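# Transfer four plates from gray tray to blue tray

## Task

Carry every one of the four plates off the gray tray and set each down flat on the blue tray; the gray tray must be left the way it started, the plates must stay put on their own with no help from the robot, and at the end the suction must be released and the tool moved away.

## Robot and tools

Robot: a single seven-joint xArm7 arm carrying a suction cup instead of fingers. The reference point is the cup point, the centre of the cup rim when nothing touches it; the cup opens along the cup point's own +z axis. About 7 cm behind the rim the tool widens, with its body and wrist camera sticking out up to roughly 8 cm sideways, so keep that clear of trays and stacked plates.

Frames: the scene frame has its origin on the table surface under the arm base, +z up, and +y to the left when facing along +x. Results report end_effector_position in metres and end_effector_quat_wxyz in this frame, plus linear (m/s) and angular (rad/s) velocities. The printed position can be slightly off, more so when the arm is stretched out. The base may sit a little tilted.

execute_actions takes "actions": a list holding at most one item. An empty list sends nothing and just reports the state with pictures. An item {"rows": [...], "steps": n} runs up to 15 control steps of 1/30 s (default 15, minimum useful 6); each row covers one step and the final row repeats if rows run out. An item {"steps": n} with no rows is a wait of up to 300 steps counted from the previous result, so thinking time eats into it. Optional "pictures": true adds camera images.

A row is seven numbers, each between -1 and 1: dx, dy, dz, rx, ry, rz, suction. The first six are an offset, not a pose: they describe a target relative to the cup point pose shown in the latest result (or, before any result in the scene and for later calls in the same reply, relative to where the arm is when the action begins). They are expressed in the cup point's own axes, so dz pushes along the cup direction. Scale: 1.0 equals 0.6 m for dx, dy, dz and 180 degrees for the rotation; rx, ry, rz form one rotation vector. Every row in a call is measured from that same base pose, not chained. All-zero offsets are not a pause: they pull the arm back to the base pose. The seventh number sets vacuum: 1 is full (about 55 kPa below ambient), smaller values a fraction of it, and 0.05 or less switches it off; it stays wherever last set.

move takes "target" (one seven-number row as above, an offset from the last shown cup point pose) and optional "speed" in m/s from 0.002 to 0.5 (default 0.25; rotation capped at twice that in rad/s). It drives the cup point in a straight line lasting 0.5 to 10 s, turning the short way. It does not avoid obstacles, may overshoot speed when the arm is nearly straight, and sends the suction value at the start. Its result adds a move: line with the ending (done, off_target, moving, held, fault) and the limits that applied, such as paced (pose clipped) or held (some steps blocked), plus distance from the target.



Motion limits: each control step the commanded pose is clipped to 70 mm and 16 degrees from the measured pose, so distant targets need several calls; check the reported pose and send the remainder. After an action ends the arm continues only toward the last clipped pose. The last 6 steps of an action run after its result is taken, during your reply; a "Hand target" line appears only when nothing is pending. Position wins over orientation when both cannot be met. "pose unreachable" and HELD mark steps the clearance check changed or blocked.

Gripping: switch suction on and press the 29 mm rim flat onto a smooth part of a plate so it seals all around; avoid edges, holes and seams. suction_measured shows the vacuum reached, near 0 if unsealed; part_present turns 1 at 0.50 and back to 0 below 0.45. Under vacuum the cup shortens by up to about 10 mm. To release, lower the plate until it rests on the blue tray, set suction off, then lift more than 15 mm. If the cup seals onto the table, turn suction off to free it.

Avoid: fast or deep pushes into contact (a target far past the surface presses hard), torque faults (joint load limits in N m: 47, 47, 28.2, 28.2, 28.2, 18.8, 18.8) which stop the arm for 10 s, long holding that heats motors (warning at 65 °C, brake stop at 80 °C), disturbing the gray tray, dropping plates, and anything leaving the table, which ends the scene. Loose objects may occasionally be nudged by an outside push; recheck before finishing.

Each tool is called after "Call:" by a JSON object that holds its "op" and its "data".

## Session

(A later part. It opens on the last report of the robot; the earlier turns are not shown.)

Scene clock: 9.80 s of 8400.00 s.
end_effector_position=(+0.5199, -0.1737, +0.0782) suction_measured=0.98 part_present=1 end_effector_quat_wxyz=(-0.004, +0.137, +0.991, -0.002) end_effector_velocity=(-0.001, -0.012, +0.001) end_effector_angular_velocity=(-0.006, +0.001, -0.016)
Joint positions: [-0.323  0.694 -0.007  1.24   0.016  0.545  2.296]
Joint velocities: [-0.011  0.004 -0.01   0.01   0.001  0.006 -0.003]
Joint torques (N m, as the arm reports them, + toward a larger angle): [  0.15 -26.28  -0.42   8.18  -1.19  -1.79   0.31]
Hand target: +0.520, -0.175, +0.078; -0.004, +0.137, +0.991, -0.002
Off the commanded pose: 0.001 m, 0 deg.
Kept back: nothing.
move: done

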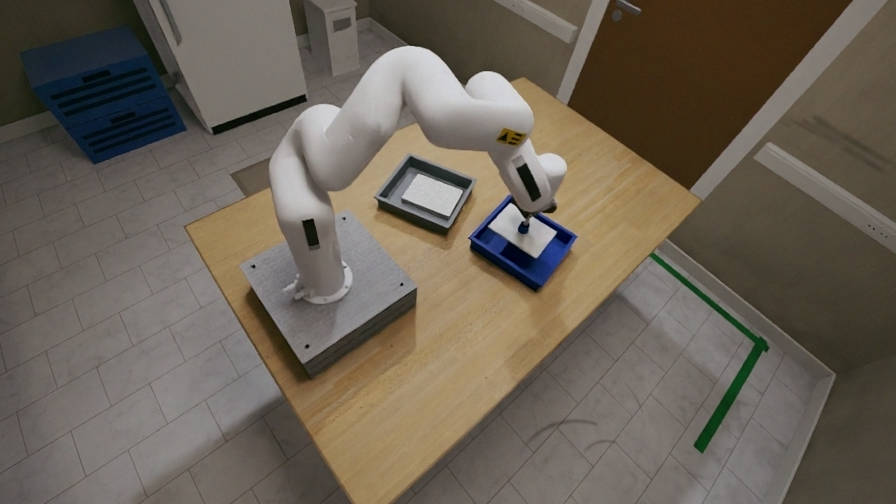

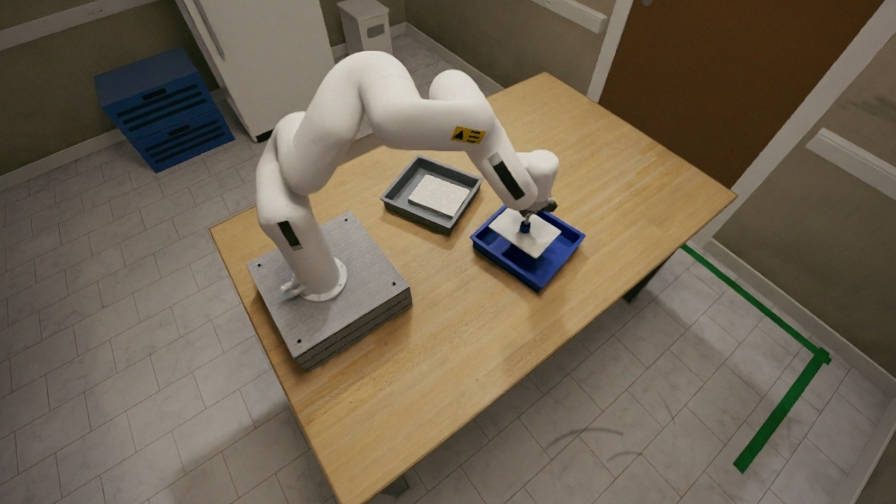

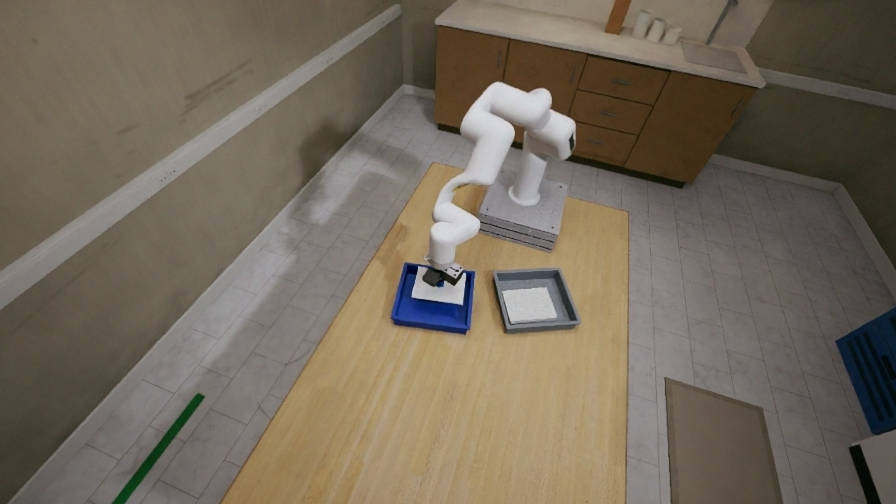

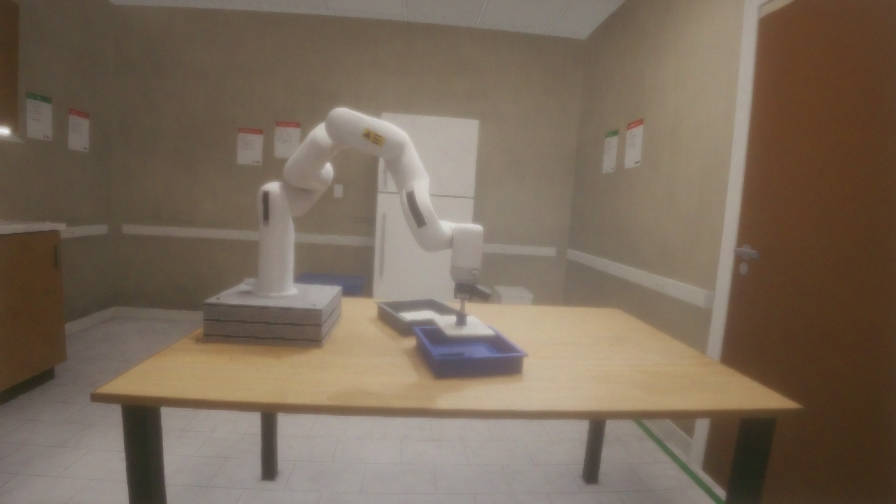

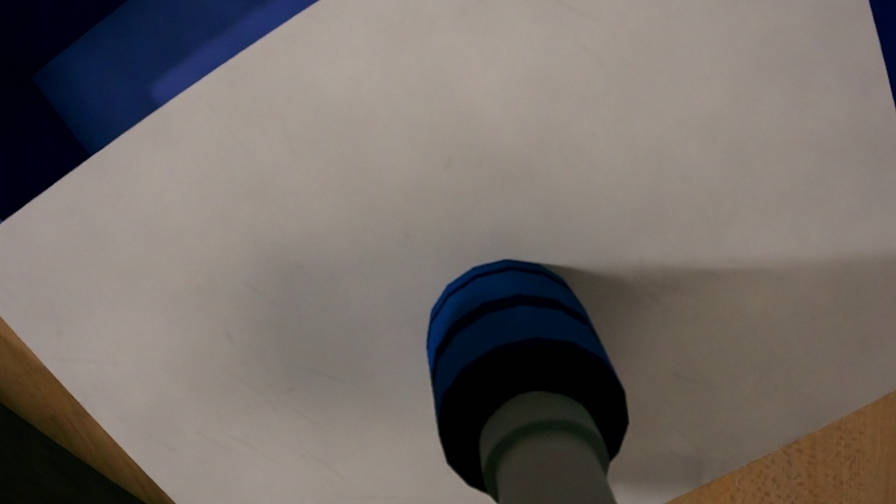

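Call:
{"op": "execute_actions", "data": {"actions": []}}

Scene clock: 10.50 s of 8400.00 s.
end_effector_position=(+0.5199, -0.1747, +0.0783) suction_measured=0.99 part_present=1 end_effector_quat_wxyz=(-0.004, +0.137, +0.991, -0.002) end_effector_velocity=(-0.000, -0.000, +0.000) end_effector_angular_velocity=(-0.000, +0.000, -0.001)
Joint positions: [-0.324  0.694 -0.008  1.242  0.016  0.545  2.296]
Joint velocities: [ 0.    -0.    -0.001 -0.    -0.     0.     0.001]
Joint torques (N m, as the arm reports them, + toward a larger angle): [  0.38 -26.04  -0.27   8.02  -1.26  -1.81   0.27]
Hand target: +0.520, -0.175, +0.078; -0.004, +0.137, +0.991, -0.002
Off the commanded pose: 0.001 m, 0 deg.
Kept back: nothing.
Steps of this call (steps 1 to 21: nothing new was sent). Readings (end_effector_position | what the end effector reports):
1: (+0.5199, -0.1740, +0.0782) | suction_measured=0.98 part_present=1
2: (+0.5198, -0.1742, +0.0783) | suction_measured=0.98 part_present=1
4: (+0.5198, -0.1744, +0.0783) | suction_measured=0.96 part_present=1
8: (+0.5199, -0.1745, +0.0783) | suction_measured=0.98 part_present=1
21: the state above

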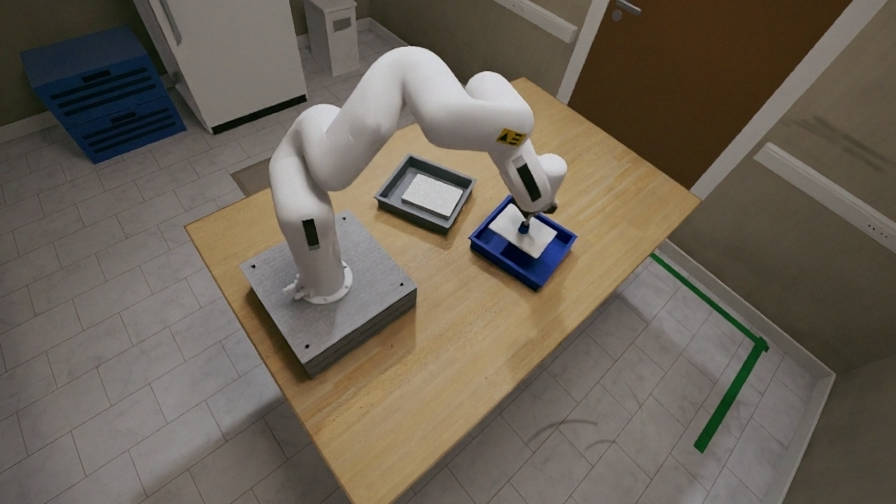

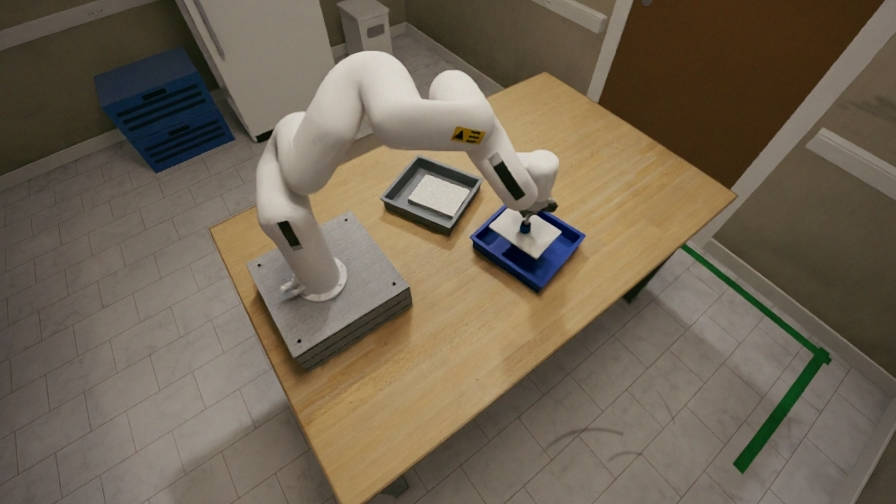

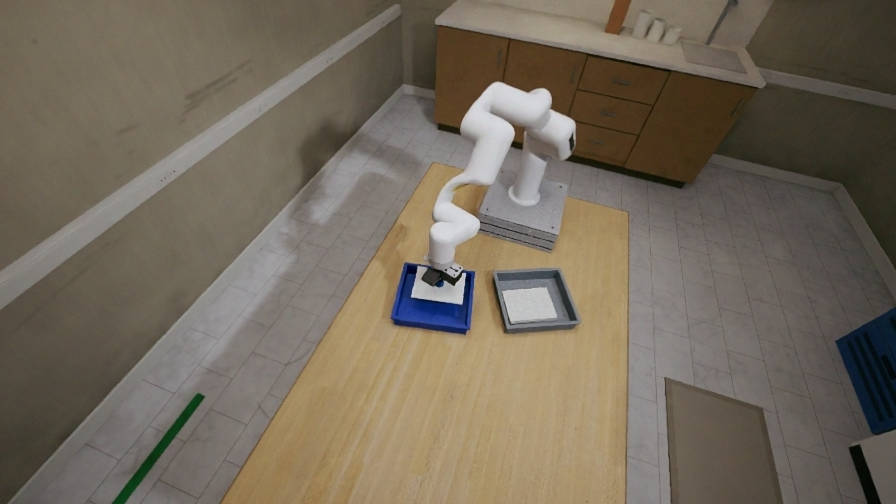

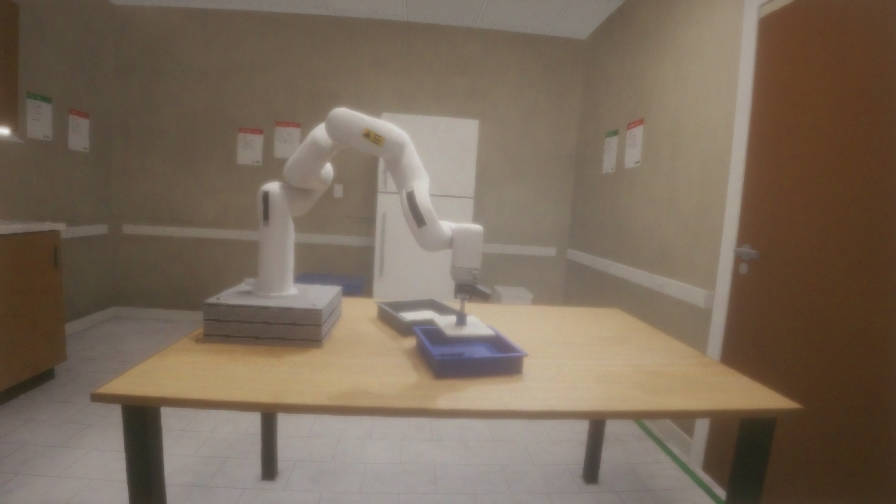

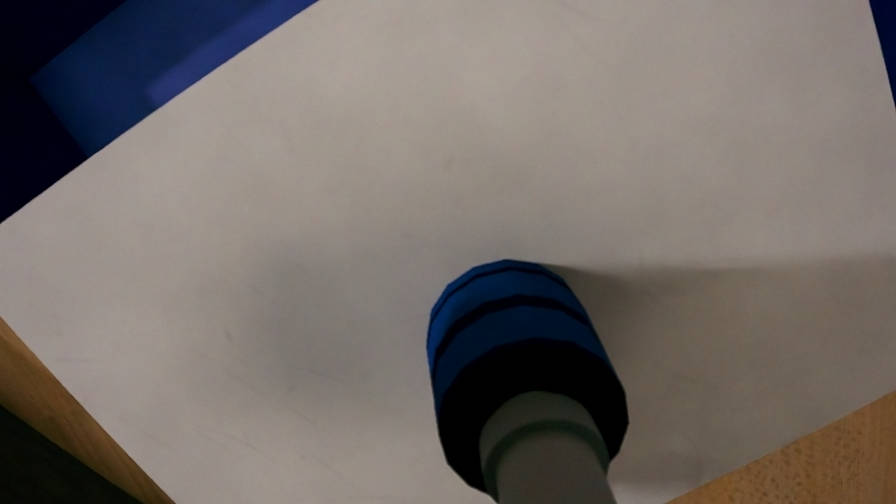

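Call:
{"op": "move", "data": {"target": [-0.01,-0.025,0.03,0,0,0,1], "speed": 0.06}}

Call:
{"op": "move", "data": {"target": [0,0,0.092,0,0,0,1], "speed": 0.06}}

Call:
{"op": "zoom_image", "data": {"camera": "cam_head_left", "region": [450,170,610,300]}}

Scene clock: 11.53 s of 8400.00 s.
end_effector_position=(+0.5215, -0.1907, +0.0605) suction_measured=0.98 part_present=1 end_effector_quat_wxyz=(-0.004, +0.137, +0.991, -0.002) end_effector_velocity=(+0.001, -0.000, -0.000) end_effector_angular_velocity=(-0.000, -0.002, +0.001)
Joint positions: [-0.349  0.754 -0.009  1.285  0.018  0.529  2.268]
Joint velocities: [-0.001  0.002  0.001  0.004  0.    -0.001 -0.001]
Joint torques (N m, as the arm reports them, + toward a larger angle): [  0.15 -26.41  -0.66   7.66  -0.81  -1.73   0.38]
Hand target: +0.521, -0.191, +0.060; -0.004, +0.137, +0.990, -0.002
Off the commanded pose: 0.000 m, 0 deg.
Kept back: nothing.
move: done

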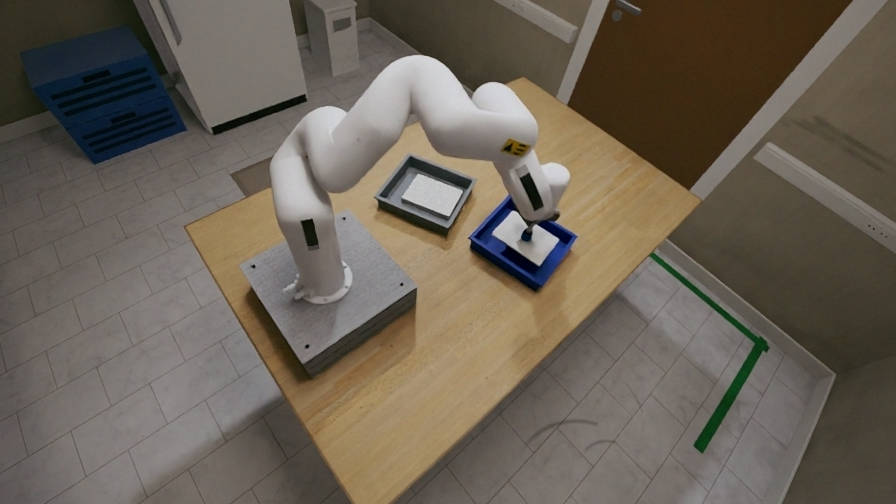

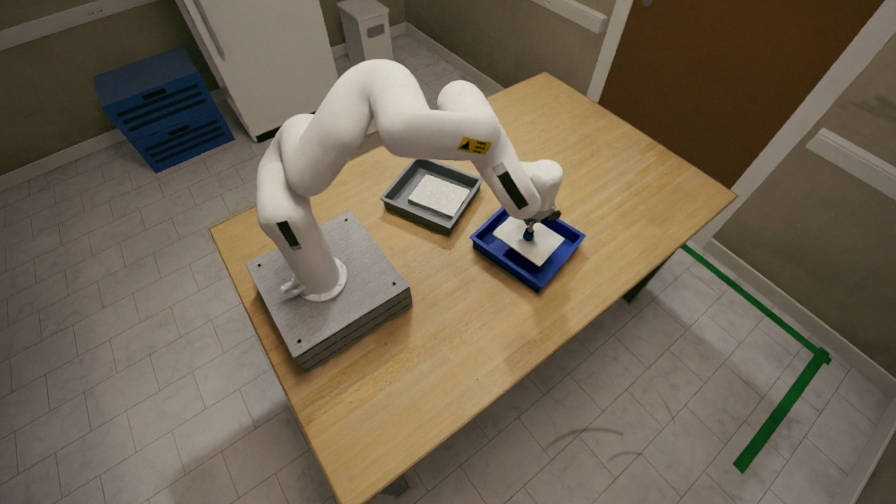

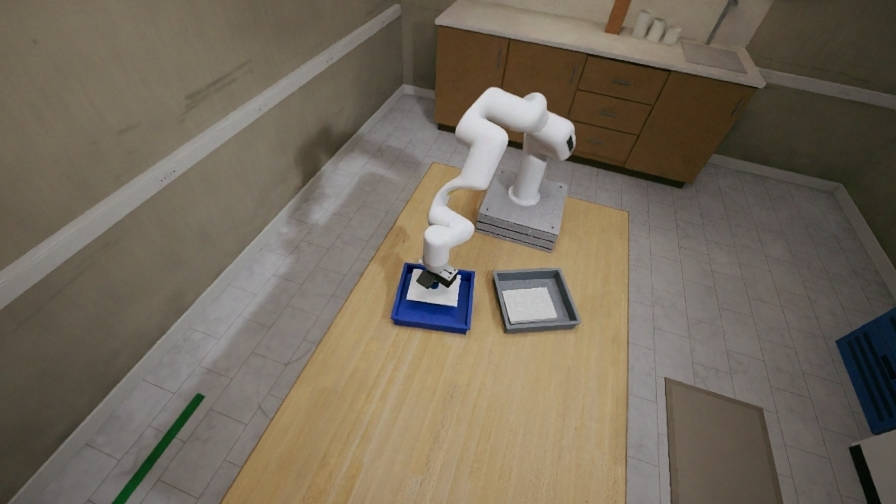

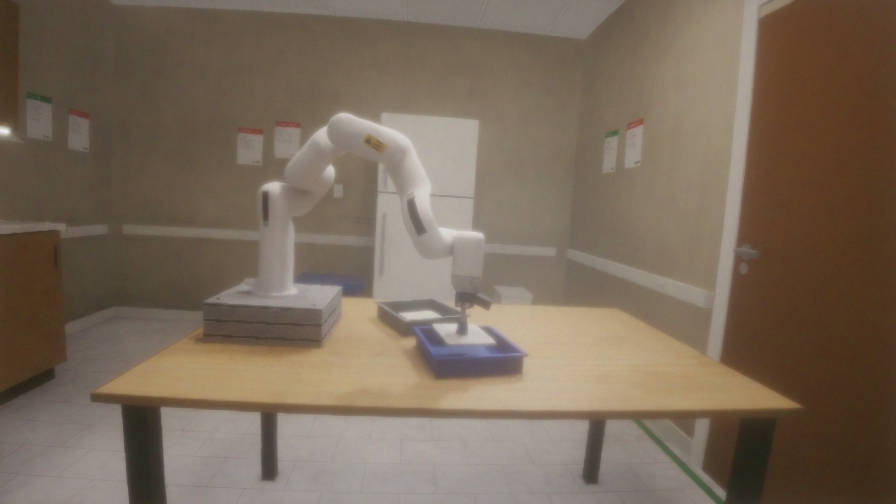

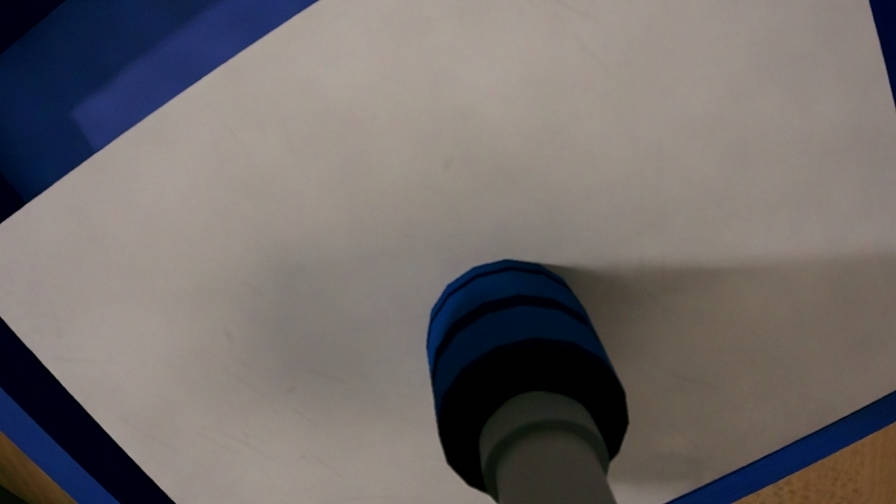

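Scene clock: 12.80 s of 8400.00 s.
end_effector_position=(+0.5210, -0.1911, +0.0057) suction_measured=0.98 part_present=1 end_effector_quat_wxyz=(-0.003, +0.137, +0.990, -0.002) end_effector_velocity=(+0.001, -0.001, -0.000) end_effector_angular_velocity=(-0.002, -0.004, -0.002)
Joint positions: [-0.351  0.895 -0.007  1.341  0.02   0.443  2.267]
Joint velocities: [-0.001  0.003 -0.001  0.004  0.    -0.002 -0.   ]
Joint torques (N m, as the arm reports them, + toward a larger angle): [  0.43 -27.69  -0.41   7.63  -0.93  -1.65   0.32]
Hand target: +0.521, -0.191, +0.005; -0.004, +0.137, +0.990, -0.002
Off the commanded pose: 0.000 m, 0 deg.
Kept back: nothing.
move: done

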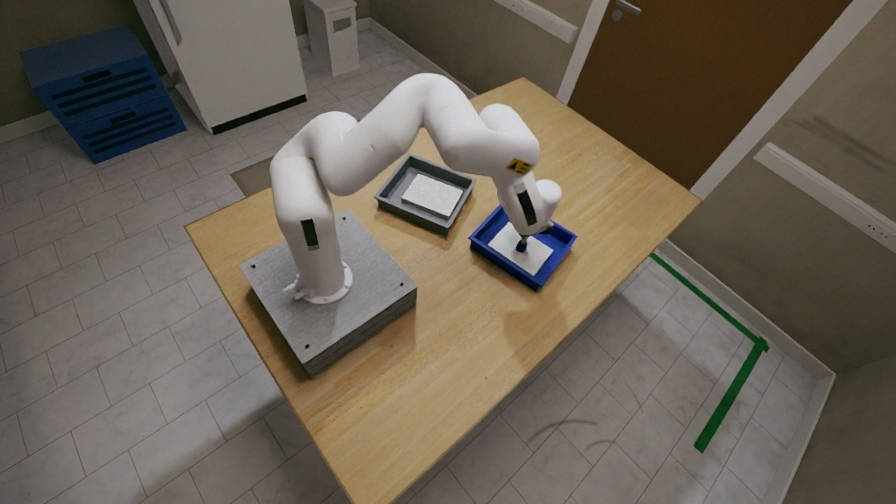

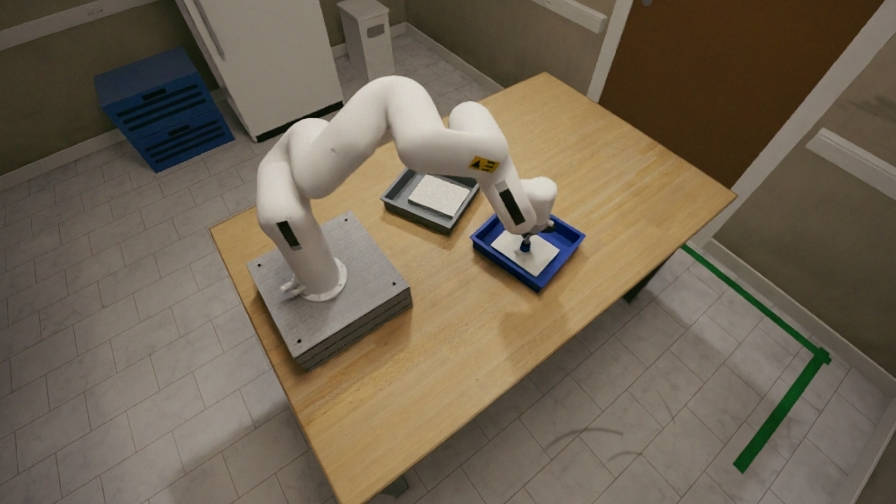

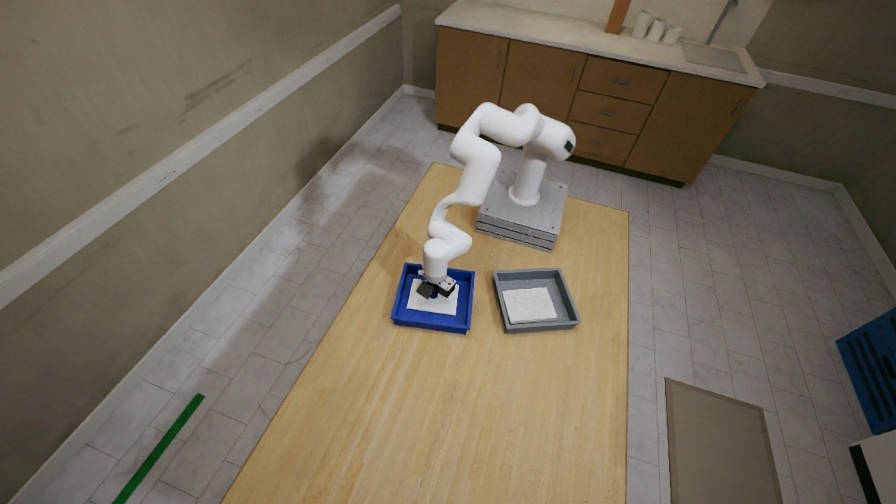

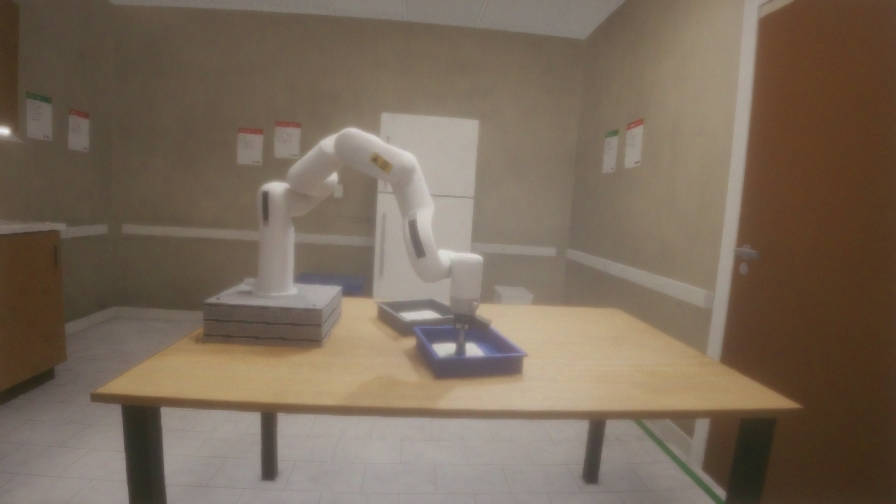

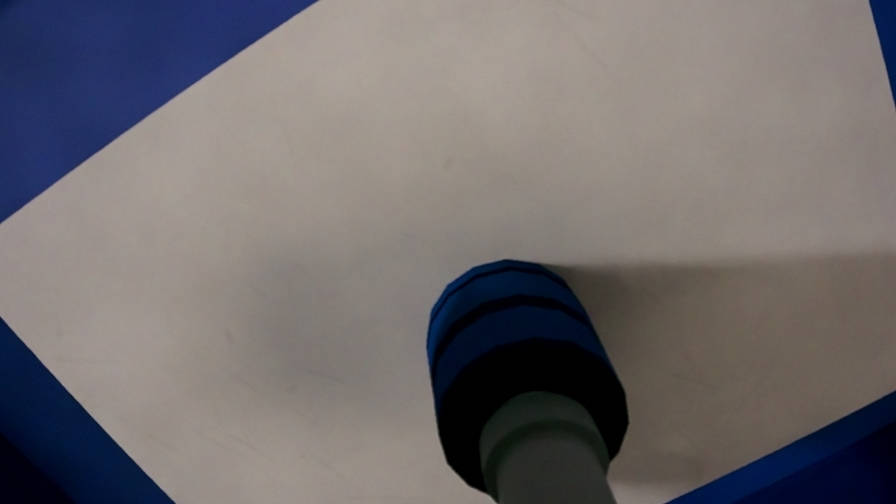

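Region (450, 170, 610, 300) of cam_head_left's 896x504 image, scaled by 3.150, with more detail than that image has; it fills the top 410 rows of this view, and the rest is white.

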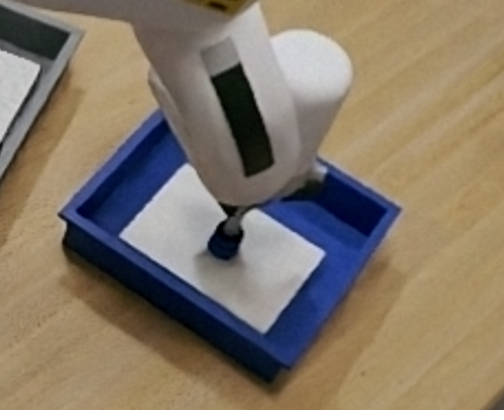

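Call:
{"op": "move", "data": {"target": [0,0,0.008,0,0,0,1], "speed": 0.01}}

Scene clock: 13.73 s of 8400.00 s.
end_effector_position=(+0.5209, -0.1911, +0.0009) suction_measured=0.98 part_present=1 end_effector_quat_wxyz=(-0.003, +0.137, +0.990, -0.002) end_effector_velocity=(+0.001, -0.001, +0.000) end_effector_angular_velocity=(-0.002, -0.003, -0.002)
Joint positions: [-0.351  0.908 -0.007  1.347  0.02   0.437  2.266]
Joint velocities: [-0.001  0.001 -0.     0.003 -0.    -0.002  0.002]
Joint torques (N m, as the arm reports them, + toward a larger angle): [  0.19 -27.55  -0.29   7.23  -1.23  -1.68  -0.18]
Hand target: +0.521, -0.191, +0.001; -0.003, +0.137, +0.990, -0.002
Off the commanded pose: 0.000 m, 0 deg.
Kept back: nothing.
move: done

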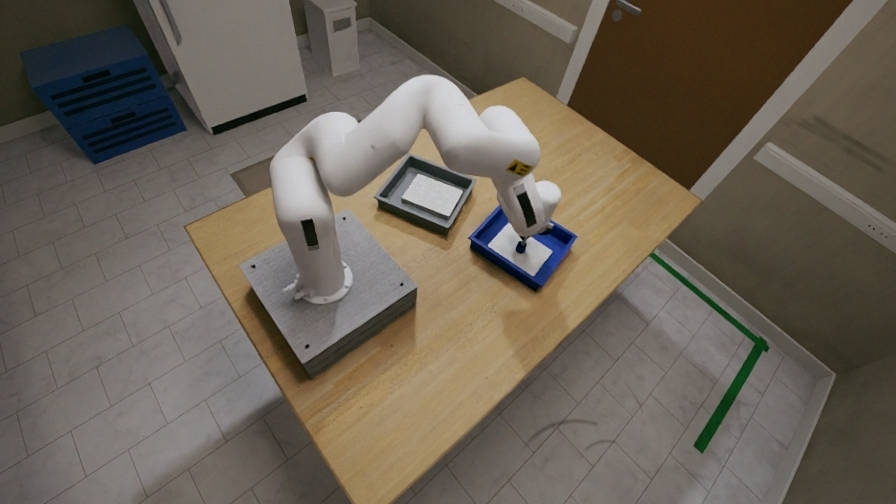

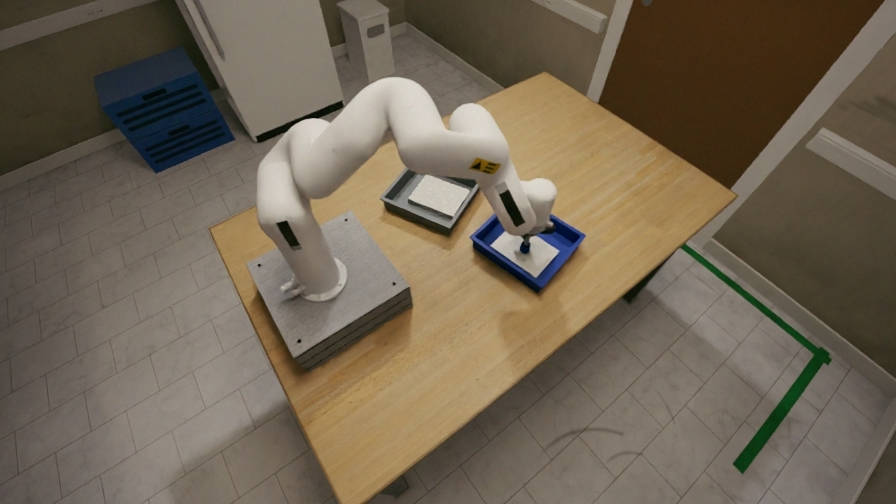

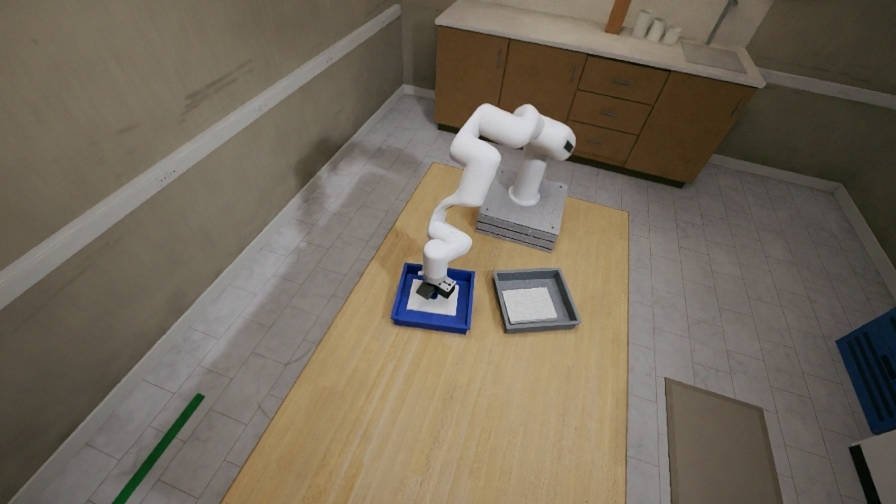

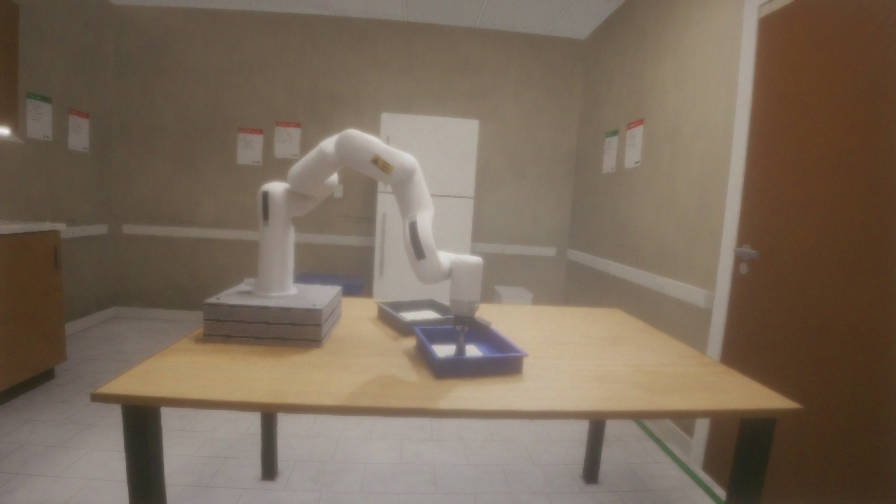

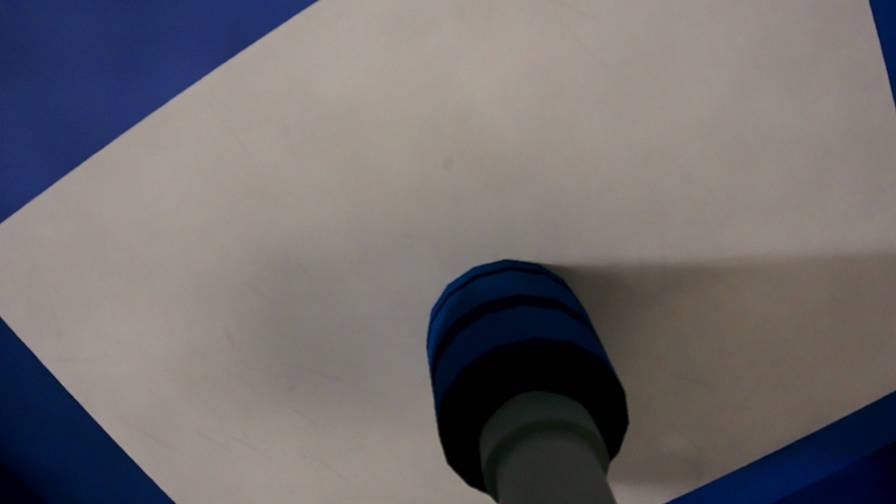

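Call:
{"op": "execute_actions", "data": {"actions": [{"rows":[[0,0,0.001,0,0,0,1],[0,0,0.002,0,0,0,1],[0,0,0.003,0,0,0,1],[0,0,0.004,0,0,0,1]],"steps":15}]}}

Call:
{"op": "execute_actions", "data": {"actions": [{"steps":8}]}}

Scene clock: 14.20 s of 8400.00 s.
end_effector_position=(+0.5216, -0.1913, -0.0006) suction_measured=0.99 part_present=1 end_effector_quat_wxyz=(-0.003, +0.137, +0.990, -0.003) end_effector_velocity=(+0.001, -0.000, -0.002) end_effector_angular_velocity=(-0.001, -0.002, +0.000)
Joint positions: [-0.351  0.913 -0.006  1.351  0.02   0.434  2.266]
Joint velocities: [ 0.     0.006  0.     0.006  0.    -0.003 -0.   ]
Joint torques (N m, as the arm reports them, + toward a larger angle): [  0.61 -24.41  -0.43   6.47  -0.97  -1.7    0.04]
Steps of this call (steps 1 to 5: nothing new was sent; steps 6 to 14: the first 9 steps of this action). Readings (end_effector_position | what the end effector reports):
6: (+0.5210, -0.1911, +0.0009) | suction_measured=1.00 part_present=1
7: (+0.5210, -0.1911, +0.0008) | suction_measured=1.00 part_present=1
9: (+0.5211, -0.1911, +0.0003) | suction_measured=1.00 part_present=1
13: (+0.5215, -0.1913, -0.0006) | suction_measured=0.99 part_present=1
14: the state above

Scene clock: 14.47 s of 8400.00 s.
end_effector_position=(+0.5216, -0.1913, -0.0007) suction_measured=0.98 part_present=1 end_effector_quat_wxyz=(-0.003, +0.137, +0.990, -0.003) end_effector_velocity=(-0.000, +0.000, -0.001) end_effector_angular_velocity=(+0.000, +0.002, +0.002)
Joint positions: [-0.351  0.914 -0.006  1.351  0.02   0.433  2.266]
Joint velocities: [ 0.     0.001  0.     0.    -0.001  0.001 -0.001]
Joint torques (N m, as the arm reports them, + toward a larger angle): [  0.21 -23.    -0.77   6.43  -1.01  -1.63   0.22]
Hand target: +0.521, -0.191, -0.001; -0.003, +0.137, +0.990, -0.002
Off the commanded pose: 0.001 m, 0 deg.
Kept back: nothing.
Steps of this call (steps 1 to 6: the last 6 steps of your previous action; steps 7 to 8: nothing new was sent). Readings (end_effector_position | what the end effector reports):
1: (+0.5216, -0.1913, -0.0006) | suction_measured=0.99 part_present=1
2: (+0.5216, -0.1914, -0.0006) | suction_measured=0.99 part_present=1
4: (+0.5216, -0.1913, -0.0007) | suction_measured=0.98 part_present=1
8: the state above


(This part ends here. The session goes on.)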